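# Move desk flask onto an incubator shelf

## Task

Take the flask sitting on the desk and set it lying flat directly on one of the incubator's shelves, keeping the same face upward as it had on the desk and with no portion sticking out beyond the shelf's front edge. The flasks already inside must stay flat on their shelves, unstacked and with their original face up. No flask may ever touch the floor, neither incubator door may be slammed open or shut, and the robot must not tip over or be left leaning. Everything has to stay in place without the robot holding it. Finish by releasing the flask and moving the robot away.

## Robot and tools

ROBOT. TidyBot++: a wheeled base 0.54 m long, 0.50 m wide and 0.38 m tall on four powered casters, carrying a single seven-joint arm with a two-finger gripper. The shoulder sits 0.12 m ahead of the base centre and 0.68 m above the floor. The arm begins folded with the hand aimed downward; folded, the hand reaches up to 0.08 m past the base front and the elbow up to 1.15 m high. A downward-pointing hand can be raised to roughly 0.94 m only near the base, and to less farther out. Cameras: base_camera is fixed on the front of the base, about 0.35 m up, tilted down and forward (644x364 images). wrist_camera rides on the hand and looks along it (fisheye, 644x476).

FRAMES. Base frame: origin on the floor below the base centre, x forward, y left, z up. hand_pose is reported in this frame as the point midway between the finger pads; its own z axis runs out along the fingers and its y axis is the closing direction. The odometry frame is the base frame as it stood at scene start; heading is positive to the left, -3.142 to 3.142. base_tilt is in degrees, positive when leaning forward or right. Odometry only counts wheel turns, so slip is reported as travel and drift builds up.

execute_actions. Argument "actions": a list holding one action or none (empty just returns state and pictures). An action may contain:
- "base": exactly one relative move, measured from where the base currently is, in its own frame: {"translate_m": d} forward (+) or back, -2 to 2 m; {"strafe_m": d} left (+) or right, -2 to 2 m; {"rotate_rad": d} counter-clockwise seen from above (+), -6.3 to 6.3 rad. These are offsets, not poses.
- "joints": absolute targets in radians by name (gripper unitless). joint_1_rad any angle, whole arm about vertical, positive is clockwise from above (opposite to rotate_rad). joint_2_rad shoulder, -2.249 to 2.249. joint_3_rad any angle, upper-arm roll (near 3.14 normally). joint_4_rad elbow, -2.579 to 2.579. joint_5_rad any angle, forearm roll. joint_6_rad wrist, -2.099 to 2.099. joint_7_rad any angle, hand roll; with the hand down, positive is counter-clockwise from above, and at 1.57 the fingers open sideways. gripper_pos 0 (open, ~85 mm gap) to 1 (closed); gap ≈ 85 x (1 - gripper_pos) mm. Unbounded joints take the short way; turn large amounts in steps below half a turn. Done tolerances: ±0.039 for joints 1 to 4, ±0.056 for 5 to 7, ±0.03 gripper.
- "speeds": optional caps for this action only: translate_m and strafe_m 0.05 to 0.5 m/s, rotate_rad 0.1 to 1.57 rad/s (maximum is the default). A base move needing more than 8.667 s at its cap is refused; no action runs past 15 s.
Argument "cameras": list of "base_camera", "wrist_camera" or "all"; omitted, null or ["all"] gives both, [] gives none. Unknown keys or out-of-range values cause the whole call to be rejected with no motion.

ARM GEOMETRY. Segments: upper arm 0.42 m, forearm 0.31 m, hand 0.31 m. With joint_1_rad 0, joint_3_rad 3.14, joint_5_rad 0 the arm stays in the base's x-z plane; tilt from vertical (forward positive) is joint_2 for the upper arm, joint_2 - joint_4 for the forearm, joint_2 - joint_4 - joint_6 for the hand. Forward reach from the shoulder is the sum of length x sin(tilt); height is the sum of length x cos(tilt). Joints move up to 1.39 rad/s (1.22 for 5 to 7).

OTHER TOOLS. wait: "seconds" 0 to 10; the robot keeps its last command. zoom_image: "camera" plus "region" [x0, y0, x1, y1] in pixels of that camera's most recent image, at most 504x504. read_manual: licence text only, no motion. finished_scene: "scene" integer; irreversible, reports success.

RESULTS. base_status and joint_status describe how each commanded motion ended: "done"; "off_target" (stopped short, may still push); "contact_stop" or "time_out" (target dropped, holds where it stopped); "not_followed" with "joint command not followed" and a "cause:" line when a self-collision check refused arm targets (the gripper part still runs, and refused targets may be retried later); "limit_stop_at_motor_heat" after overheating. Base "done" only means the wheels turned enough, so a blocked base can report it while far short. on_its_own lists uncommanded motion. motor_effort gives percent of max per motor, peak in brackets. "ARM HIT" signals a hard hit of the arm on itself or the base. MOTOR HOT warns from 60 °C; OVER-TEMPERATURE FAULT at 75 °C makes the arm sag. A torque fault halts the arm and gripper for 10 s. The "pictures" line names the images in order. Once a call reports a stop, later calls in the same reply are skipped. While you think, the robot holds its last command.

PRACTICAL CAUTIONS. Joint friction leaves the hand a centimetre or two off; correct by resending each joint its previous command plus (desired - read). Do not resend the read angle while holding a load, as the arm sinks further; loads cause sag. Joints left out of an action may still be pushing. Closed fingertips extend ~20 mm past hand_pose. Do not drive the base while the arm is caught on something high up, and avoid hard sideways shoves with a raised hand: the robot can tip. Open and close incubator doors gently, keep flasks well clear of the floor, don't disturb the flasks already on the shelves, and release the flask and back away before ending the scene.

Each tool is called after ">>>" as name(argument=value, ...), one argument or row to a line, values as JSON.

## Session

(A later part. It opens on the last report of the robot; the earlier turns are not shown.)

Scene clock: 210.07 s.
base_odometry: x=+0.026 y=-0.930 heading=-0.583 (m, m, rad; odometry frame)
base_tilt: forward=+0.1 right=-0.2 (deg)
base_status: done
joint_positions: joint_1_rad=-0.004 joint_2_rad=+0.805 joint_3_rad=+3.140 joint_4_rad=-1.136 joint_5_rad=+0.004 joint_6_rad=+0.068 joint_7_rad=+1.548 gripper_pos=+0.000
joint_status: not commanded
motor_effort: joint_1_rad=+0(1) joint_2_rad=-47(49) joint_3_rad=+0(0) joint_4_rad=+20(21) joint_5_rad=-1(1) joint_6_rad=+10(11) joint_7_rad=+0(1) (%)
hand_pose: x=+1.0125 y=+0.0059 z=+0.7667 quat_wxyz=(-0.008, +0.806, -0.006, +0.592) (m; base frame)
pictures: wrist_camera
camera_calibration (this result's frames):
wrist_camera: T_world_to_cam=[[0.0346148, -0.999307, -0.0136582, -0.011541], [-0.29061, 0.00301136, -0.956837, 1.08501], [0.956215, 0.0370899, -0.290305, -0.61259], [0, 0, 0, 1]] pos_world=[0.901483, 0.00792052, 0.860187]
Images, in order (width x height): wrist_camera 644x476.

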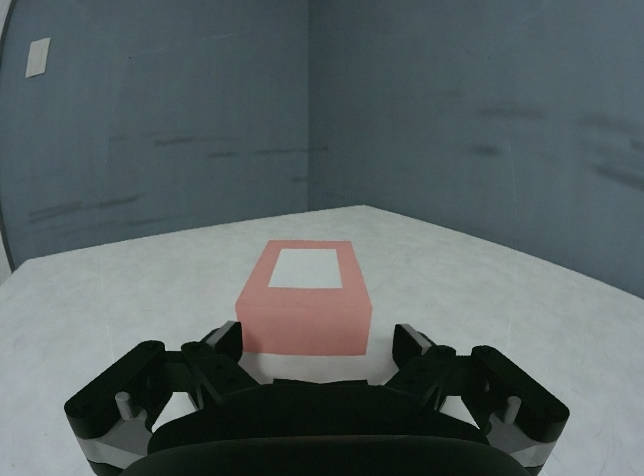

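>>> execute_actions(
  actions=[
    {"base":{"strafe_m":0.0085},"speeds":{"strafe_m":0.05},"joints":{"joint_2_rad":0.828}},
  ],
  cameras=[],
)

>>> execute_actions(
  actions=[
    {"base":{"translate_m":0.01},"speeds":{"translate_m":0.05}},
  ],
  cameras=["wrist_camera"],
)

>>> zoom_image(
  camera="wrist_camera",
  region=[200, 220, 440, 380],
)

Scene clock: 219.37 s.
base_odometry: x=+0.030 y=-0.923 heading=-0.583 (m, m, rad; odometry frame)
base_tilt: forward=+0.0 right=-0.2 (deg)
base_status: done
joint_positions: joint_1_rad=-0.004 joint_2_rad=+0.818 joint_3_rad=+3.140 joint_4_rad=-1.136 joint_5_rad=+0.004 joint_6_rad=+0.068 joint_7_rad=+1.548 gripper_pos=+0.000
joint_status: all done
motor_effort: joint_1_rad=+0(4) joint_2_rad=-47(48) joint_3_rad=+0(1) joint_4_rad=+20(20) joint_5_rad=-1(1) joint_6_rad=+10(10) joint_7_rad=+0(1) (%)
hand_pose: x=+1.0135 y=+0.0061 z=+0.7557 quat_wxyz=(-0.008, +0.809, -0.006, +0.587) (m; base frame)
pictures: none
No camera images: the call's "cameras" was empty. Leave "cameras" out to get every camera's image.

Scene clock: 220.00 s.
base_odometry: x=+0.039 y=-0.928 heading=-0.583 (m, m, rad; odometry frame)
base_tilt: forward=+0.1 right=-0.2 (deg)
base_status: done
joint_positions: joint_1_rad=-0.004 joint_2_rad=+0.821 joint_3_rad=+3.140 joint_4_rad=-1.136 joint_5_rad=+0.004 joint_6_rad=+0.068 joint_7_rad=+1.548 gripper_pos=+0.000
joint_status: not commanded
motor_effort: joint_1_rad=+0(3) joint_2_rad=-47(50) joint_3_rad=+0(2) joint_4_rad=+20(21) joint_5_rad=-1(1) joint_6_rad=+10(11) joint_7_rad=+0(0) (%)
hand_pose: x=+1.0137 y=+0.0059 z=+0.7531 quat_wxyz=(-0.008, +0.810, -0.006, +0.586) (m; base frame)
pictures: wrist_camera
camera_calibration (this result's frames):
wrist_camera: T_world_to_cam=[[0.0344459, -0.999306, -0.0141599, -0.0111784], [-0.305186, 0.00297398, -0.952288, 1.08366], [0.95167, 0.0371239, -0.304872, -0.602104], [0, 0, 0, 1]] pos_world=[0.904105, 0.00795907, 0.848229]
Images, in order (width x height): wrist_camera 644x476.

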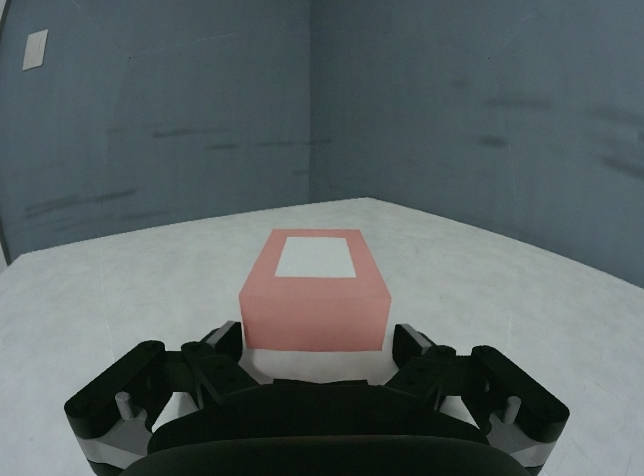

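Region (200, 220, 440, 380) of wrist_camera's 644x476 image, scaled by 2.100.

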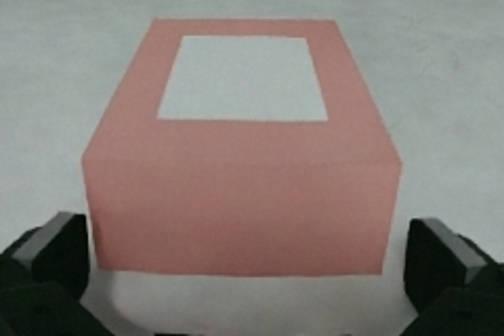

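Need ~1.5 mm more left.

>>> execute_actions(
  actions=[
    {"base":{"strafe_m":0.002},"speeds":{"strafe_m":0.05},"joints":{"joint_2_rad":0.818}},
  ],
  cameras=[],
)

>>> execute_actions(
  actions=[
    {"base":{"translate_m":0.015},"speeds":{"translate_m":0.05}},
  ],
  cameras=["wrist_camera"],
)

>>> zoom_image(
  camera="wrist_camera",
  region=[200, 220, 440, 380],
)

Scene clock: 228.23 s.
base_odometry: x=+0.040 y=-0.926 heading=-0.583 (m, m, rad; odometry frame)
base_tilt: forward=+0.0 right=-0.2 (deg)
base_status: done
joint_positions: joint_1_rad=-0.003 joint_2_rad=+0.820 joint_3_rad=+3.140 joint_4_rad=-1.136 joint_5_rad=+0.004 joint_6_rad=+0.068 joint_7_rad=+1.548 gripper_pos=+0.000
joint_status: all done
motor_effort: joint_1_rad=-1(5) joint_2_rad=-48(49) joint_3_rad=+0(3) joint_4_rad=+20(21) joint_5_rad=-1(1) joint_6_rad=+10(11) joint_7_rad=+0(0) (%)
hand_pose: x=+1.0136 y=+0.0053 z=+0.7537 quat_wxyz=(-0.008, +0.810, -0.006, +0.587) (m; base frame)
pictures: none
No camera images: the call's "cameras" was empty. Leave "cameras" out to get every camera's image.

Scene clock: 228.97 s.
base_odometry: x=+0.052 y=-0.935 heading=-0.583 (m, m, rad; odometry frame)
base_tilt: forward=+0.1 right=-0.2 (deg)
base_status: done
joint_positions: joint_1_rad=-0.003 joint_2_rad=+0.819 joint_3_rad=+3.140 joint_4_rad=-1.136 joint_5_rad=+0.004 joint_6_rad=+0.068 joint_7_rad=+1.548 gripper_pos=+0.000
joint_status: not commanded
motor_effort: joint_1_rad=-1(3) joint_2_rad=-47(50) joint_3_rad=-1(1) joint_4_rad=+20(21) joint_5_rad=-1(1) joint_6_rad=+10(10) joint_7_rad=+0(1) (%)
hand_pose: x=+1.0136 y=+0.0053 z=+0.7540 quat_wxyz=(-0.008, +0.810, -0.006, +0.587) (m; base frame)
pictures: wrist_camera
camera_calibration (this result's frames):
wrist_camera: T_world_to_cam=[[0.0337823, -0.99933, -0.0141033, -0.0111373], [-0.304201, 0.0031604, -0.952603, 1.08376], [0.952009, 0.0364713, -0.30389, -0.602794], [0, 0, 0, 1]] pos_world=[0.903924, 0.00742969, 0.849057]
Images, in order (width x height): wrist_camera 644x476.

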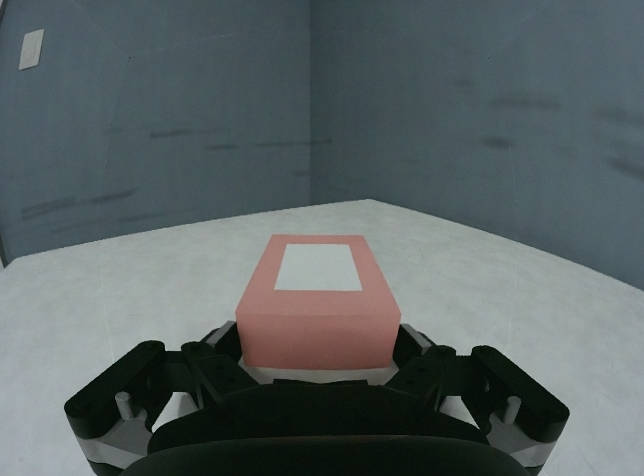

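Region (200, 220, 440, 380) of wrist_camera's 644x476 image, scaled by 2.100.

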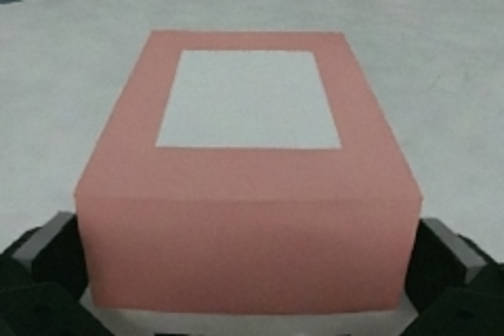

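In.

>>> execute_actions(
  actions=[
    {"base":{"translate_m":0.033},"speeds":{"translate_m":0.05}},
  ],
  cameras=["wrist_camera"],
)

Scene clock: 234.40 s.
base_odometry: x=+0.080 y=-0.953 heading=-0.583 (m, m, rad; odometry frame)
base_tilt: forward=+0.0 right=-0.2 (deg)
base_status: done
joint_positions: joint_1_rad=-0.003 joint_2_rad=+0.819 joint_3_rad=+3.140 joint_4_rad=-1.136 joint_5_rad=+0.004 joint_6_rad=+0.068 joint_7_rad=+1.548 gripper_pos=+0.000
joint_status: not commanded
motor_effort: joint_1_rad=+0(2) joint_2_rad=-47(49) joint_3_rad=+0(1) joint_4_rad=+20(21) joint_5_rad=-1(1) joint_6_rad=+11(11) joint_7_rad=+0(0) (%)
hand_pose: x=+1.0136 y=+0.0053 z=+0.7543 quat_wxyz=(-0.008, +0.810, -0.006, +0.587) (m; base frame)
pictures: wrist_camera
camera_calibration (this result's frames):
wrist_camera: T_world_to_cam=[[0.033786, -0.99933, -0.014095, -0.0111434], [-0.303946, 0.00316104, -0.952684, 1.08379], [0.95209, 0.0364715, -0.303636, -0.602975], [0, 0, 0, 1]] pos_world=[0.903877, 0.00742954, 0.849269]
Images, in order (width x height): wrist_camera 644x476.

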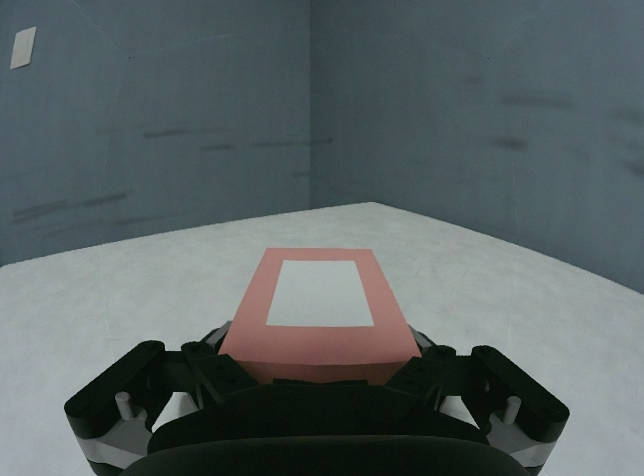

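>>> execute_actions(
  actions=[
    {"joints":{"gripper_pos":1}},
  ],
  cameras=[],
)

>>> execute_actions(
  actions=[
    {"joints":{"joint_2_rad":0.6,"joint_6_rad":-0.19}},
  ],
  cameras=["wrist_camera"],
)

>>> execute_actions(
  actions=[
    {"base":{"translate_m":-0.5},"speeds":{"translate_m":0.35},"joints":{"joint_2_rad":0.15,"joint_4_rad":-1.45,"joint_6_rad":-0.33}},
  ],
  cameras=[],
)

>>> execute_actions(
  actions=[
    {"joints":{"joint_2_rad":-0.3,"joint_4_rad":-1.745,"joint_6_rad":-0.49}},
  ],
  cameras=[],
)

>>> execute_actions(
  actions=[
    {"base":{"rotate_rad":-2.53},"speeds":{"rotate_rad":0.8}},
  ],
  cameras=["wrist_camera"],
)

Scene clock: 258.40 s.
base_odometry: x=+0.080 y=-0.953 heading=-0.583 (m, m, rad; odometry frame)
base_tilt: forward=+0.0 right=-0.2 (deg)
base_status: not commanded
joint_positions: joint_1_rad=-0.003 joint_2_rad=+0.819 joint_3_rad=+3.140 joint_4_rad=-1.136 joint_5_rad=+0.004 joint_6_rad=+0.068 joint_7_rad=+1.548 gripper_pos=+0.033
joint_status: gripper_pos off_target (ended at +0.033, target +1.000)
motor_effort: joint_1_rad=+0(1) joint_2_rad=-47(47) joint_3_rad=-1(1) joint_4_rad=+21(20) joint_5_rad=-1(1) joint_6_rad=+10(10) joint_7_rad=+0(1) (%)
hand_pose: x=+1.0136 y=+0.0053 z=+0.7545 quat_wxyz=(-0.008, +0.810, -0.006, +0.587) (m; base frame)
pictures: none
No camera images: the call's "cameras" was empty. Leave "cameras" out to get every camera's image.

Scene clock: 260.03 s.
base_odometry: x=+0.080 y=-0.953 heading=-0.583 (m, m, rad; odometry frame)
base_tilt: forward=+0.1 right=-0.2 (deg)
base_status: not commanded
joint_positions: joint_1_rad=-0.003 joint_2_rad=+0.601 joint_3_rad=+3.140 joint_4_rad=-1.142 joint_5_rad=+0.004 joint_6_rad=-0.149 joint_7_rad=+1.548 gripper_pos=+0.033
joint_status: all done
motor_effort: joint_1_rad=+0(0) joint_2_rad=-43(51) joint_3_rad=+0(0) joint_4_rad=+21(23) joint_5_rad=-1(1) joint_6_rad=+11(12) joint_7_rad=+0(0) (%)
hand_pose: x=+0.9621 y=+0.0049 z=+0.8769 quat_wxyz=(-0.007, +0.811, -0.006, +0.585) (m; base frame)
pictures: wrist_camera
camera_calibration (this result's frames):
wrist_camera: T_world_to_cam=[[0.033174, -0.999356, -0.0136491, -0.00785556], [-0.307917, 0.00277288, -0.951409, 1.18765], [0.950835, 0.0357648, -0.307627, -0.512029], [0, 0, 0, 1]] pos_world=[0.852814, 0.00716891, 0.972323]
Images, in order (width x height): wrist_camera 644x476.

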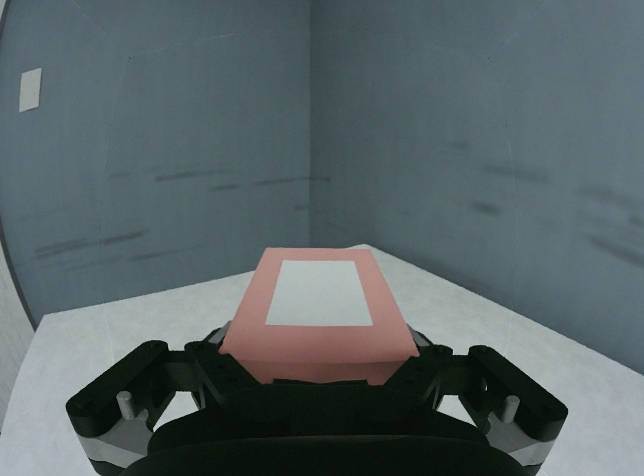

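Scene clock: 262.57 s.
base_odometry: x=-0.337 y=-0.677 heading=-0.583 (m, m, rad; odometry frame)
base_tilt: forward=+0.0 right=-0.2 (deg)
base_status: done
joint_positions: joint_1_rad=-0.002 joint_2_rad=+0.150 joint_3_rad=+3.140 joint_4_rad=-1.439 joint_5_rad=+0.004 joint_6_rad=-0.291 joint_7_rad=+1.548 gripper_pos=+0.033
joint_status: all done
motor_effort: joint_1_rad=+0(5) joint_2_rad=-28(47) joint_3_rad=+0(3) joint_4_rad=+22(23) joint_5_rad=-1(1) joint_6_rad=+11(12) joint_7_rad=+1(0) (%)
hand_pose: x=+0.7928 y=+0.0038 z=+0.9975 quat_wxyz=(-0.007, +0.807, -0.006, +0.590) (m; base frame)
pictures: none
No camera images: the call's "cameras" was empty. Leave "cameras" out to get every camera's image.

Scene clock: 264.23 s.
base_odometry: x=-0.337 y=-0.677 heading=-0.583 (m, m, rad; odometry frame)
base_tilt: forward=+0.0 right=-0.2 (deg)
base_status: not commanded
joint_positions: joint_1_rad=-0.002 joint_2_rad=-0.297 joint_3_rad=+3.140 joint_4_rad=-1.731 joint_5_rad=+0.004 joint_6_rad=-0.449 joint_7_rad=+1.548 gripper_pos=+0.033
joint_status: all done
motor_effort: joint_1_rad=+0(0) joint_2_rad=-11(29) joint_3_rad=+0(1) joint_4_rad=+22(22) joint_5_rad=-1(1) joint_6_rad=+11(11) joint_7_rad=+0(1) (%)
hand_pose: x=+0.6034 y=+0.0030 z=+1.0314 quat_wxyz=(-0.006, +0.808, -0.006, +0.589) (m; base frame)
pictures: none
No camera images: the call's "cameras" was empty. Leave "cameras" out to get every camera's image.

Scene clock: 268.20 s.
base_odometry: x=-0.338 y=-0.677 heading=-3.112 (m, m, rad; odometry frame)
base_tilt: forward=+0.0 right=-0.2 (deg)
base_status: done
joint_positions: joint_1_rad=-0.002 joint_2_rad=-0.297 joint_3_rad=+3.141 joint_4_rad=-1.732 joint_5_rad=+0.004 joint_6_rad=-0.449 joint_7_rad=+1.548 gripper_pos=+0.033
joint_status: not commanded
motor_effort: joint_1_rad=+0(2) joint_2_rad=-11(12) joint_3_rad=+1(3) joint_4_rad=+22(23) joint_5_rad=-1(0) joint_6_rad=+11(11) joint_7_rad=+1(1) (%)
hand_pose: x=+0.6034 y=+0.0024 z=+1.0309 quat_wxyz=(-0.006, +0.809, -0.007, +0.588) (m; base frame)
pictures: wrist_camera
camera_calibration (this result's frames):
wrist_camera: T_world_to_cam=[[0.030411, -0.999464, -0.0121181, 0.0036694], [-0.300705, 0.00241377, -0.953714, 1.22176], [0.953232, 0.0326473, -0.30047, -0.132247], [0, 0, 0, 1]] pos_world=[0.493339, 0.00503589, 1.12552]
Images, in order (width x height): wrist_camera 644x476.

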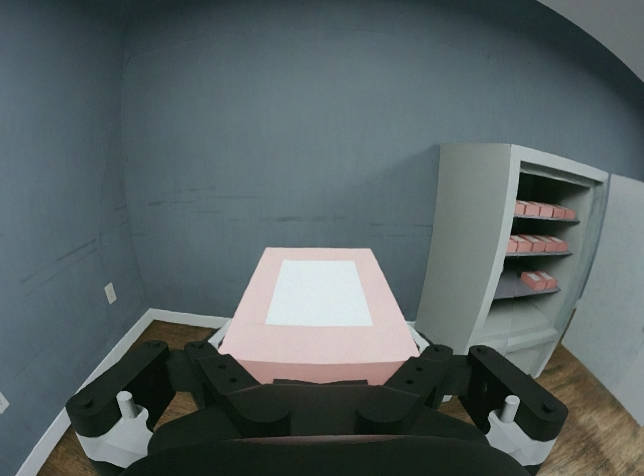

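>>> execute_actions(
  actions=[
    {"base":{"strafe_m":-0.87},"speeds":{"strafe_m":0.4},"joints":{"joint_2_rad":-0.04,"joint_4_rad":-2.01,"joint_6_rad":0.12}},
  ],
  cameras=[],
)

>>> execute_actions(
  actions=[
    {"joints":{"joint_2_rad":0.215,"joint_4_rad":-2.27,"joint_6_rad":0.635}},
  ],
)

Scene clock: 285.57 s.
base_odometry: x=-0.363 y=+0.193 heading=-3.112 (m, m, rad; odometry frame)
base_tilt: forward=+0.0 right=-0.2 (deg)
base_status: done
joint_positions: joint_1_rad=-0.002 joint_2_rad=-0.033 joint_3_rad=+3.140 joint_4_rad=-2.007 joint_5_rad=+0.004 joint_6_rad=+0.070 joint_7_rad=+1.548 gripper_pos=+0.033
joint_status: all done
motor_effort: joint_1_rad=-1(2) joint_2_rad=-19(22) joint_3_rad=+0(3) joint_4_rad=+21(23) joint_5_rad=-1(0) joint_6_rad=+11(11) joint_7_rad=+0(1) (%)
hand_pose: x=+0.6885 y=+0.0034 z=+0.8774 quat_wxyz=(-0.007, +0.814, -0.006, +0.580) (m; base frame)
pictures: none
No camera images: the call's "cameras" was empty. Leave "cameras" out to get every camera's image.

Scene clock: 287.00 s.
base_odometry: x=-0.363 y=+0.193 heading=-3.112 (m, m, rad; odometry frame)
base_tilt: forward=+0.0 right=-0.2 (deg)
base_status: not commanded
joint_positions: joint_1_rad=-0.002 joint_2_rad=+0.220 joint_3_rad=+3.140 joint_4_rad=-2.265 joint_5_rad=+0.004 joint_6_rad=+0.585 joint_7_rad=+1.548 gripper_pos=+0.033
joint_status: all done
motor_effort: joint_1_rad=+0(0) joint_2_rad=-23(27) joint_3_rad=+0(0) joint_4_rad=+15(22) joint_5_rad=-1(1) joint_6_rad=+10(12) joint_7_rad=+0(0) (%)
hand_pose: x=+0.6974 y=+0.0040 z=+0.7431 quat_wxyz=(-0.008, +0.813, -0.006, +0.582) (m; base frame)
pictures: base_camera, wrist_camera
camera_calibration (this result's frames):
wrist_camera: T_world_to_cam=[[0.0343092, -0.999306, -0.0144971, -0.00194373], [-0.315305, 0.00294175, -0.948986, 0.982202], [0.94837, 0.03713, -0.314986, -0.294283], [0, 0, 0, 1]] pos_world=[0.588849, 0.00609494, 0.839373]
Images, in order (width x height): base_camera 644x364, wrist_camera 644x476.

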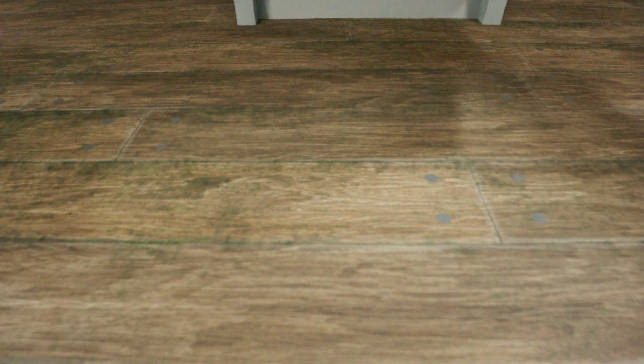

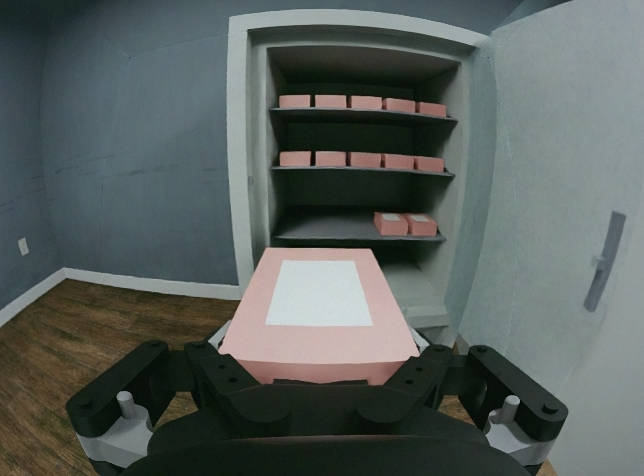

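>>> execute_actions(
  actions=[
    {"base":{"translate_m":0.42},"speeds":{"translate_m":0.3},"joints":{"joint_2_rad":0.50,"joint_4_rad":-2.385,"joint_6_rad":1.045}},
  ],
)

Scene clock: 298.13 s.
base_odometry: x=-0.783 y=+0.181 heading=-3.113 (m, m, rad; odometry frame)
base_tilt: forward=+0.0 right=-0.2 (deg)
base_status: done
joint_positions: joint_1_rad=-0.002 joint_2_rad=+0.503 joint_3_rad=+3.140 joint_4_rad=-2.373 joint_5_rad=+0.004 joint_6_rad=+0.996 joint_7_rad=+1.548 gripper_pos=+0.033
joint_status: all done
motor_effort: joint_1_rad=+0(1) joint_2_rad=-27(30) joint_3_rad=+0(1) joint_4_rad=+9(16) joint_5_rad=-1(1) joint_6_rad=+11(12) joint_7_rad=+0(0) (%)
hand_pose: x=+0.7009 y=+0.0044 z=+0.6525 quat_wxyz=(-0.009, +0.807, -0.006, +0.590) (m; base frame)
pictures: base_camera, wrist_camera
camera_calibration (this result's frames):
wrist_camera: T_world_to_cam=[[0.0352188, -0.999257, -0.0156495, -0.00292413], [-0.296751, 0.00449648, -0.954944, 0.888193], [0.954305, 0.038276, -0.296372, -0.342459], [0, 0, 0, 1]] pos_world=[0.590486, 0.00619225, 0.746634]
Images, in order (width x height): base_camera 644x364, wrist_camera 644x476.

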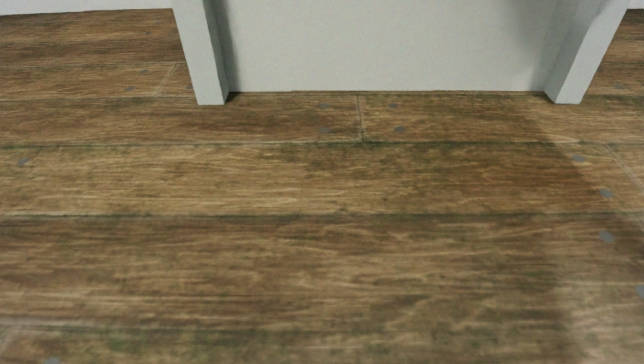

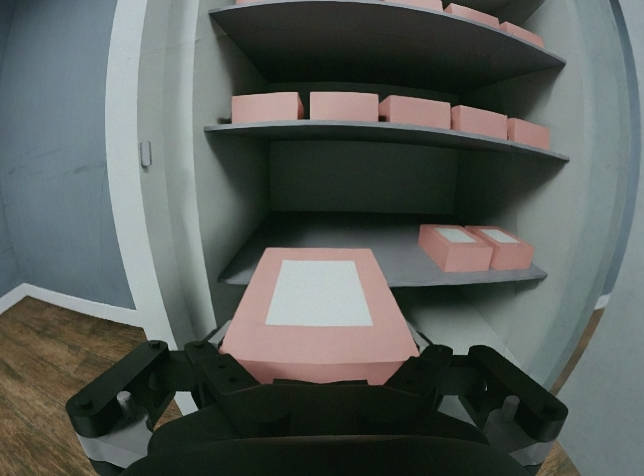

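>>> execute_actions(
  actions=[
    {"base":{"translate_m":0.245},"speeds":{"translate_m":0.12}},
  ],
  cameras=["wrist_camera"],
)

Scene clock: 311.53 s.
base_odometry: x=-1.028 y=+0.174 heading=-3.113 (m, m, rad; odometry frame)
base_tilt: forward=+0.0 right=-0.2 (deg)
base_status: done
joint_positions: joint_1_rad=-0.002 joint_2_rad=+0.503 joint_3_rad=+3.140 joint_4_rad=-2.377 joint_5_rad=+0.004 joint_6_rad=+0.996 joint_7_rad=+1.548 gripper_pos=+0.033
joint_status: not commanded
motor_effort: joint_1_rad=+0(2) joint_2_rad=-28(29) joint_3_rad=+0(1) joint_4_rad=+9(10) joint_5_rad=-1(1) joint_6_rad=+11(11) joint_7_rad=+0(0) (%)
hand_pose: x=+0.6994 y=+0.0044 z=+0.6511 quat_wxyz=(-0.009, +0.809, -0.006, +0.588) (m; base frame)
pictures: wrist_camera
camera_calibration (this result's frames):
wrist_camera: T_world_to_cam=[[0.0351639, -0.999257, -0.0157659, -0.00278191], [-0.300211, 0.00448528, -0.953862, 0.88813], [0.953225, 0.0382746, -0.29983, -0.3384], [0, 0, 0, 1]] pos_world=[0.589295, 0.00618878, 0.745647]
Images, in order (width x height): wrist_camera 644x476.

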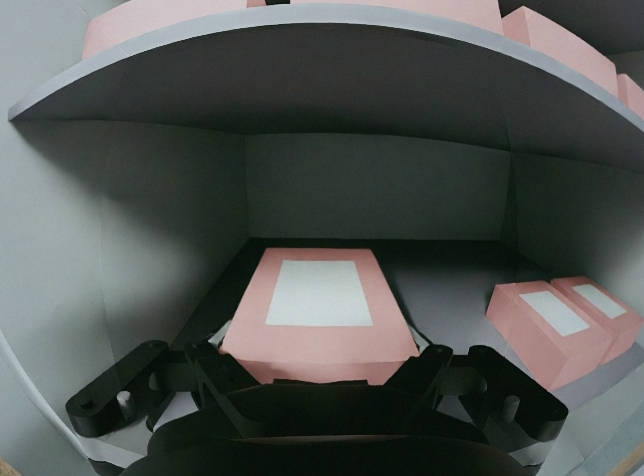

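>>> execute_actions(
  actions=[
    {"base":{"translate_m":0.03},"speeds":{"translate_m":0.06},"joints":{"joint_2_rad":0.56,"joint_6_rad":1.105}},
  ],
  cameras=[],
)

>>> execute_actions(
  actions=[
    {"joints":{"joint_2_rad":0.605,"joint_6_rad":1.145}},
  ],
  cameras=["wrist_camera"],
)

Scene clock: 321.80 s.
base_odometry: x=-1.058 y=+0.173 heading=-3.113 (m, m, rad; odometry frame)
base_tilt: forward=+0.0 right=-0.2 (deg)
base_status: done
joint_positions: joint_1_rad=-0.002 joint_2_rad=+0.558 joint_3_rad=+3.140 joint_4_rad=-2.378 joint_5_rad=+0.004 joint_6_rad=+1.055 joint_7_rad=+1.548 gripper_pos=+0.033
joint_status: all done
motor_effort: joint_1_rad=+0(1) joint_2_rad=-28(31) joint_3_rad=+0(1) joint_4_rad=+8(11) joint_5_rad=-1(0) joint_6_rad=+11(11) joint_7_rad=+0(0) (%)
hand_pose: x=+0.7025 y=+0.0044 z=+0.6359 quat_wxyz=(-0.009, +0.808, -0.006, +0.589) (m; base frame)
pictures: none
No camera images: the call's "cameras" was empty. Leave "cameras" out to get every camera's image.

Scene clock: 322.57 s.
base_odometry: x=-1.058 y=+0.173 heading=-3.113 (m, m, rad; odometry frame)
base_tilt: forward=+0.0 right=-0.2 (deg)
base_status: not commanded
joint_positions: joint_1_rad=-0.002 joint_2_rad=+0.601 joint_3_rad=+3.140 joint_4_rad=-2.378 joint_5_rad=+0.004 joint_6_rad=+1.095 joint_7_rad=+1.548 gripper_pos=+0.033
joint_status: all done
motor_effort: joint_1_rad=+0(0) joint_2_rad=-29(30) joint_3_rad=+0(0) joint_4_rad=+7(8) joint_5_rad=-1(1) joint_6_rad=+11(12) joint_7_rad=+0(1) (%)
hand_pose: x=+0.7040 y=+0.0044 z=+0.6229 quat_wxyz=(-0.009, +0.809, -0.006, +0.588) (m; base frame)
pictures: wrist_camera
camera_calibration (this result's frames):
wrist_camera: T_world_to_cam=[[0.0351882, -0.999249, -0.0162539, -0.0030387], [-0.30043, 0.00493489, -0.953791, 0.862725], [0.953154, 0.0384454, -0.300031, -0.351135], [0, 0, 0, 1]] pos_world=[0.593981, 0.00620563, 0.717458]
Images, in order (width x height): wrist_camera 644x476.

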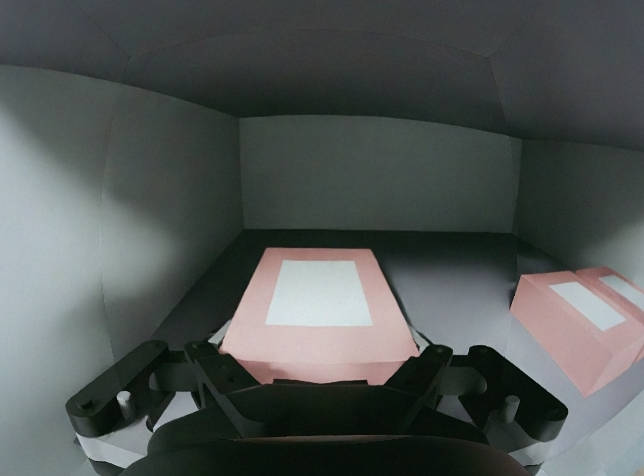

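>>> execute_actions(
  actions=[
    {"joints":{"joint_2_rad":0.64,"joint_6_rad":1.18}},
  ],
  cameras=["wrist_camera"],
)

Scene clock: 342.33 s.
base_odometry: x=-1.058 y=+0.173 heading=-3.113 (m, m, rad; odometry frame)
base_tilt: forward=+0.0 right=-0.2 (deg)
base_status: not commanded
joint_positions: joint_1_rad=-0.002 joint_2_rad=+0.635 joint_3_rad=+3.140 joint_4_rad=-2.378 joint_5_rad=+0.004 joint_6_rad=+1.130 joint_7_rad=+1.548 gripper_pos=+0.033
joint_status: all done
motor_effort: joint_1_rad=+0(0) joint_2_rad=-29(30) joint_3_rad=+0(0) joint_4_rad=+7(8) joint_5_rad=-1(1) joint_6_rad=+11(11) joint_7_rad=+0(0) (%)
hand_pose: x=+0.7053 y=+0.0045 z=+0.6135 quat_wxyz=(-0.009, +0.808, -0.006, +0.589) (m; base frame)
pictures: wrist_camera
camera_calibration (this result's frames):
wrist_camera: T_world_to_cam=[[0.0352091, -0.999246, -0.0163801, -0.00315258], [-0.299093, 0.00510309, -0.95421, 0.853452], [0.953574, 0.0384961, -0.298688, -0.35623], [0, 0, 0, 1]] pos_world=[0.595064, 0.00620801, 0.707919]
Images, in order (width x height): wrist_camera 644x476.

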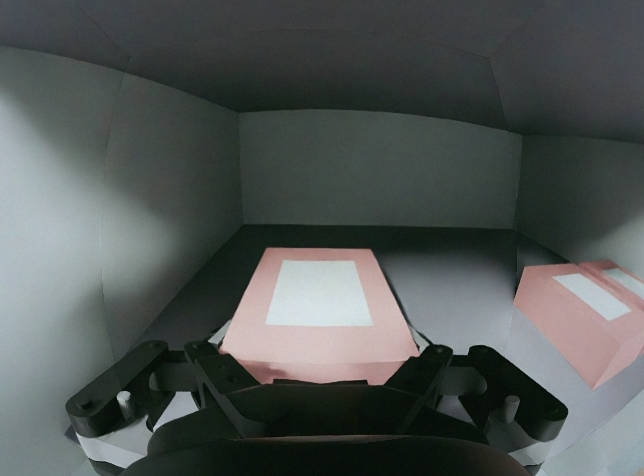

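>>> execute_actions(
  actions=[
    {"joints":{"joint_2_rad":0.665,"joint_6_rad":1.205}},
  ],
  cameras=[],
)

>>> execute_actions(
  actions=[
    {"joints":{"gripper_pos":0}},
  ],
  cameras=["wrist_camera"],
)

>>> execute_actions(
  actions=[
    {"base":{"translate_m":-0.3},"speeds":{"translate_m":0.15}},
  ],
  cameras=["wrist_camera"],
)

Scene clock: 350.93 s.
base_odometry: x=-1.058 y=+0.173 heading=-3.113 (m, m, rad; odometry frame)
base_tilt: forward=+0.0 right=-0.2 (deg)
base_status: not commanded
joint_positions: joint_1_rad=-0.002 joint_2_rad=+0.659 joint_3_rad=+3.140 joint_4_rad=-2.378 joint_5_rad=+0.004 joint_6_rad=+1.155 joint_7_rad=+1.548 gripper_pos=+0.033
joint_status: all done
motor_effort: joint_1_rad=+0(0) joint_2_rad=-30(32) joint_3_rad=+0(0) joint_4_rad=+6(6) joint_5_rad=-1(1) joint_6_rad=+10(11) joint_7_rad=+0(0) (%)
hand_pose: x=+0.7059 y=+0.0045 z=+0.6069 quat_wxyz=(-0.009, +0.808, -0.006, +0.589) (m; base frame)
pictures: none
No camera images: the call's "cameras" was empty. Leave "cameras" out to get every camera's image.

Scene clock: 352.03 s.
base_odometry: x=-1.058 y=+0.173 heading=-3.113 (m, m, rad; odometry frame)
base_tilt: forward=+0.0 right=-0.2 (deg)
base_status: not commanded
joint_positions: joint_1_rad=-0.002 joint_2_rad=+0.659 joint_3_rad=+3.140 joint_4_rad=-2.378 joint_5_rad=+0.004 joint_6_rad=+1.158 joint_7_rad=+1.548 gripper_pos=+0.000
joint_status: all done
motor_effort: joint_1_rad=+0(0) joint_2_rad=-29(30) joint_3_rad=+0(0) joint_4_rad=+6(6) joint_5_rad=-1(1) joint_6_rad=+10(11) joint_7_rad=+0(0) (%)
hand_pose: x=+0.7062 y=+0.0045 z=+0.6077 quat_wxyz=(-0.009, +0.807, -0.006, +0.590) (m; base frame)
pictures: wrist_camera
camera_calibration (this result's frames):
wrist_camera: T_world_to_cam=[[0.0352672, -0.999244, -0.0163883, -0.0033017], [-0.295413, 0.00524226, -0.955355, 0.846345], [0.954719, 0.038534, -0.295004, -0.361875], [0, 0, 0, 1]] pos_world=[0.595626, 0.00620852, 0.701751]
Images, in order (width x height): wrist_camera 644x476.

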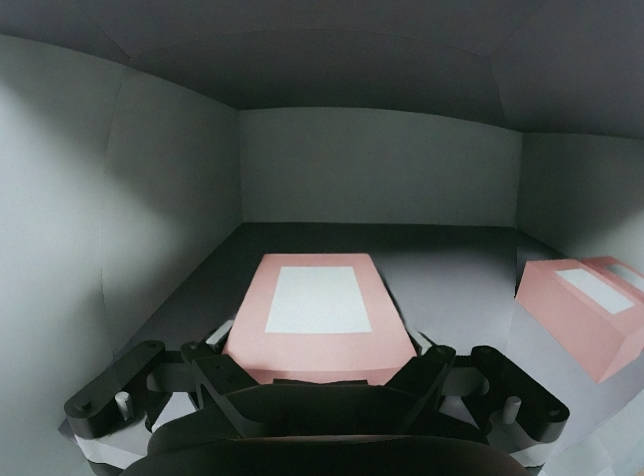

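Scene clock: 354.67 s.
base_odometry: x=-0.758 y=+0.182 heading=-3.113 (m, m, rad; odometry frame)
base_tilt: forward=+0.0 right=-0.2 (deg)
base_status: done
joint_positions: joint_1_rad=-0.002 joint_2_rad=+0.659 joint_3_rad=+3.140 joint_4_rad=-2.378 joint_5_rad=+0.004 joint_6_rad=+1.160 joint_7_rad=+1.548 gripper_pos=+0.000
joint_status: not commanded
motor_effort: joint_1_rad=+0(1) joint_2_rad=-29(31) joint_3_rad=+0(1) joint_4_rad=+6(7) joint_5_rad=-1(1) joint_6_rad=+10(11) joint_7_rad=+0(0) (%)
hand_pose: x=+0.7061 y=+0.0045 z=+0.6078 quat_wxyz=(-0.009, +0.807, -0.006, +0.591) (m; base frame)
pictures: wrist_camera
camera_calibration (this result's frames):
wrist_camera: T_world_to_cam=[[0.0354138, -0.999239, -0.0163608, -0.00337746], [-0.29478, 0.0051983, -0.955551, 0.846031], [0.954909, 0.0386625, -0.294371, -0.362268], [0, 0, 0, 1]] pos_world=[0.595445, 0.00623336, 0.701729]
Images, in order (width x height): wrist_camera 644x476.

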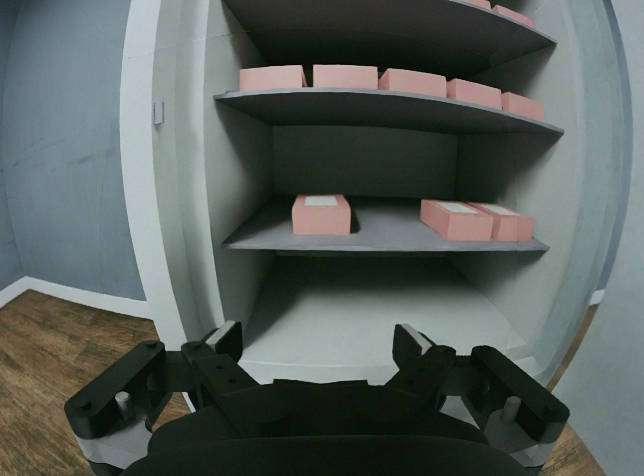

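>>> finished_scene(
  scene=2,
)

The scene is finished: the task was done.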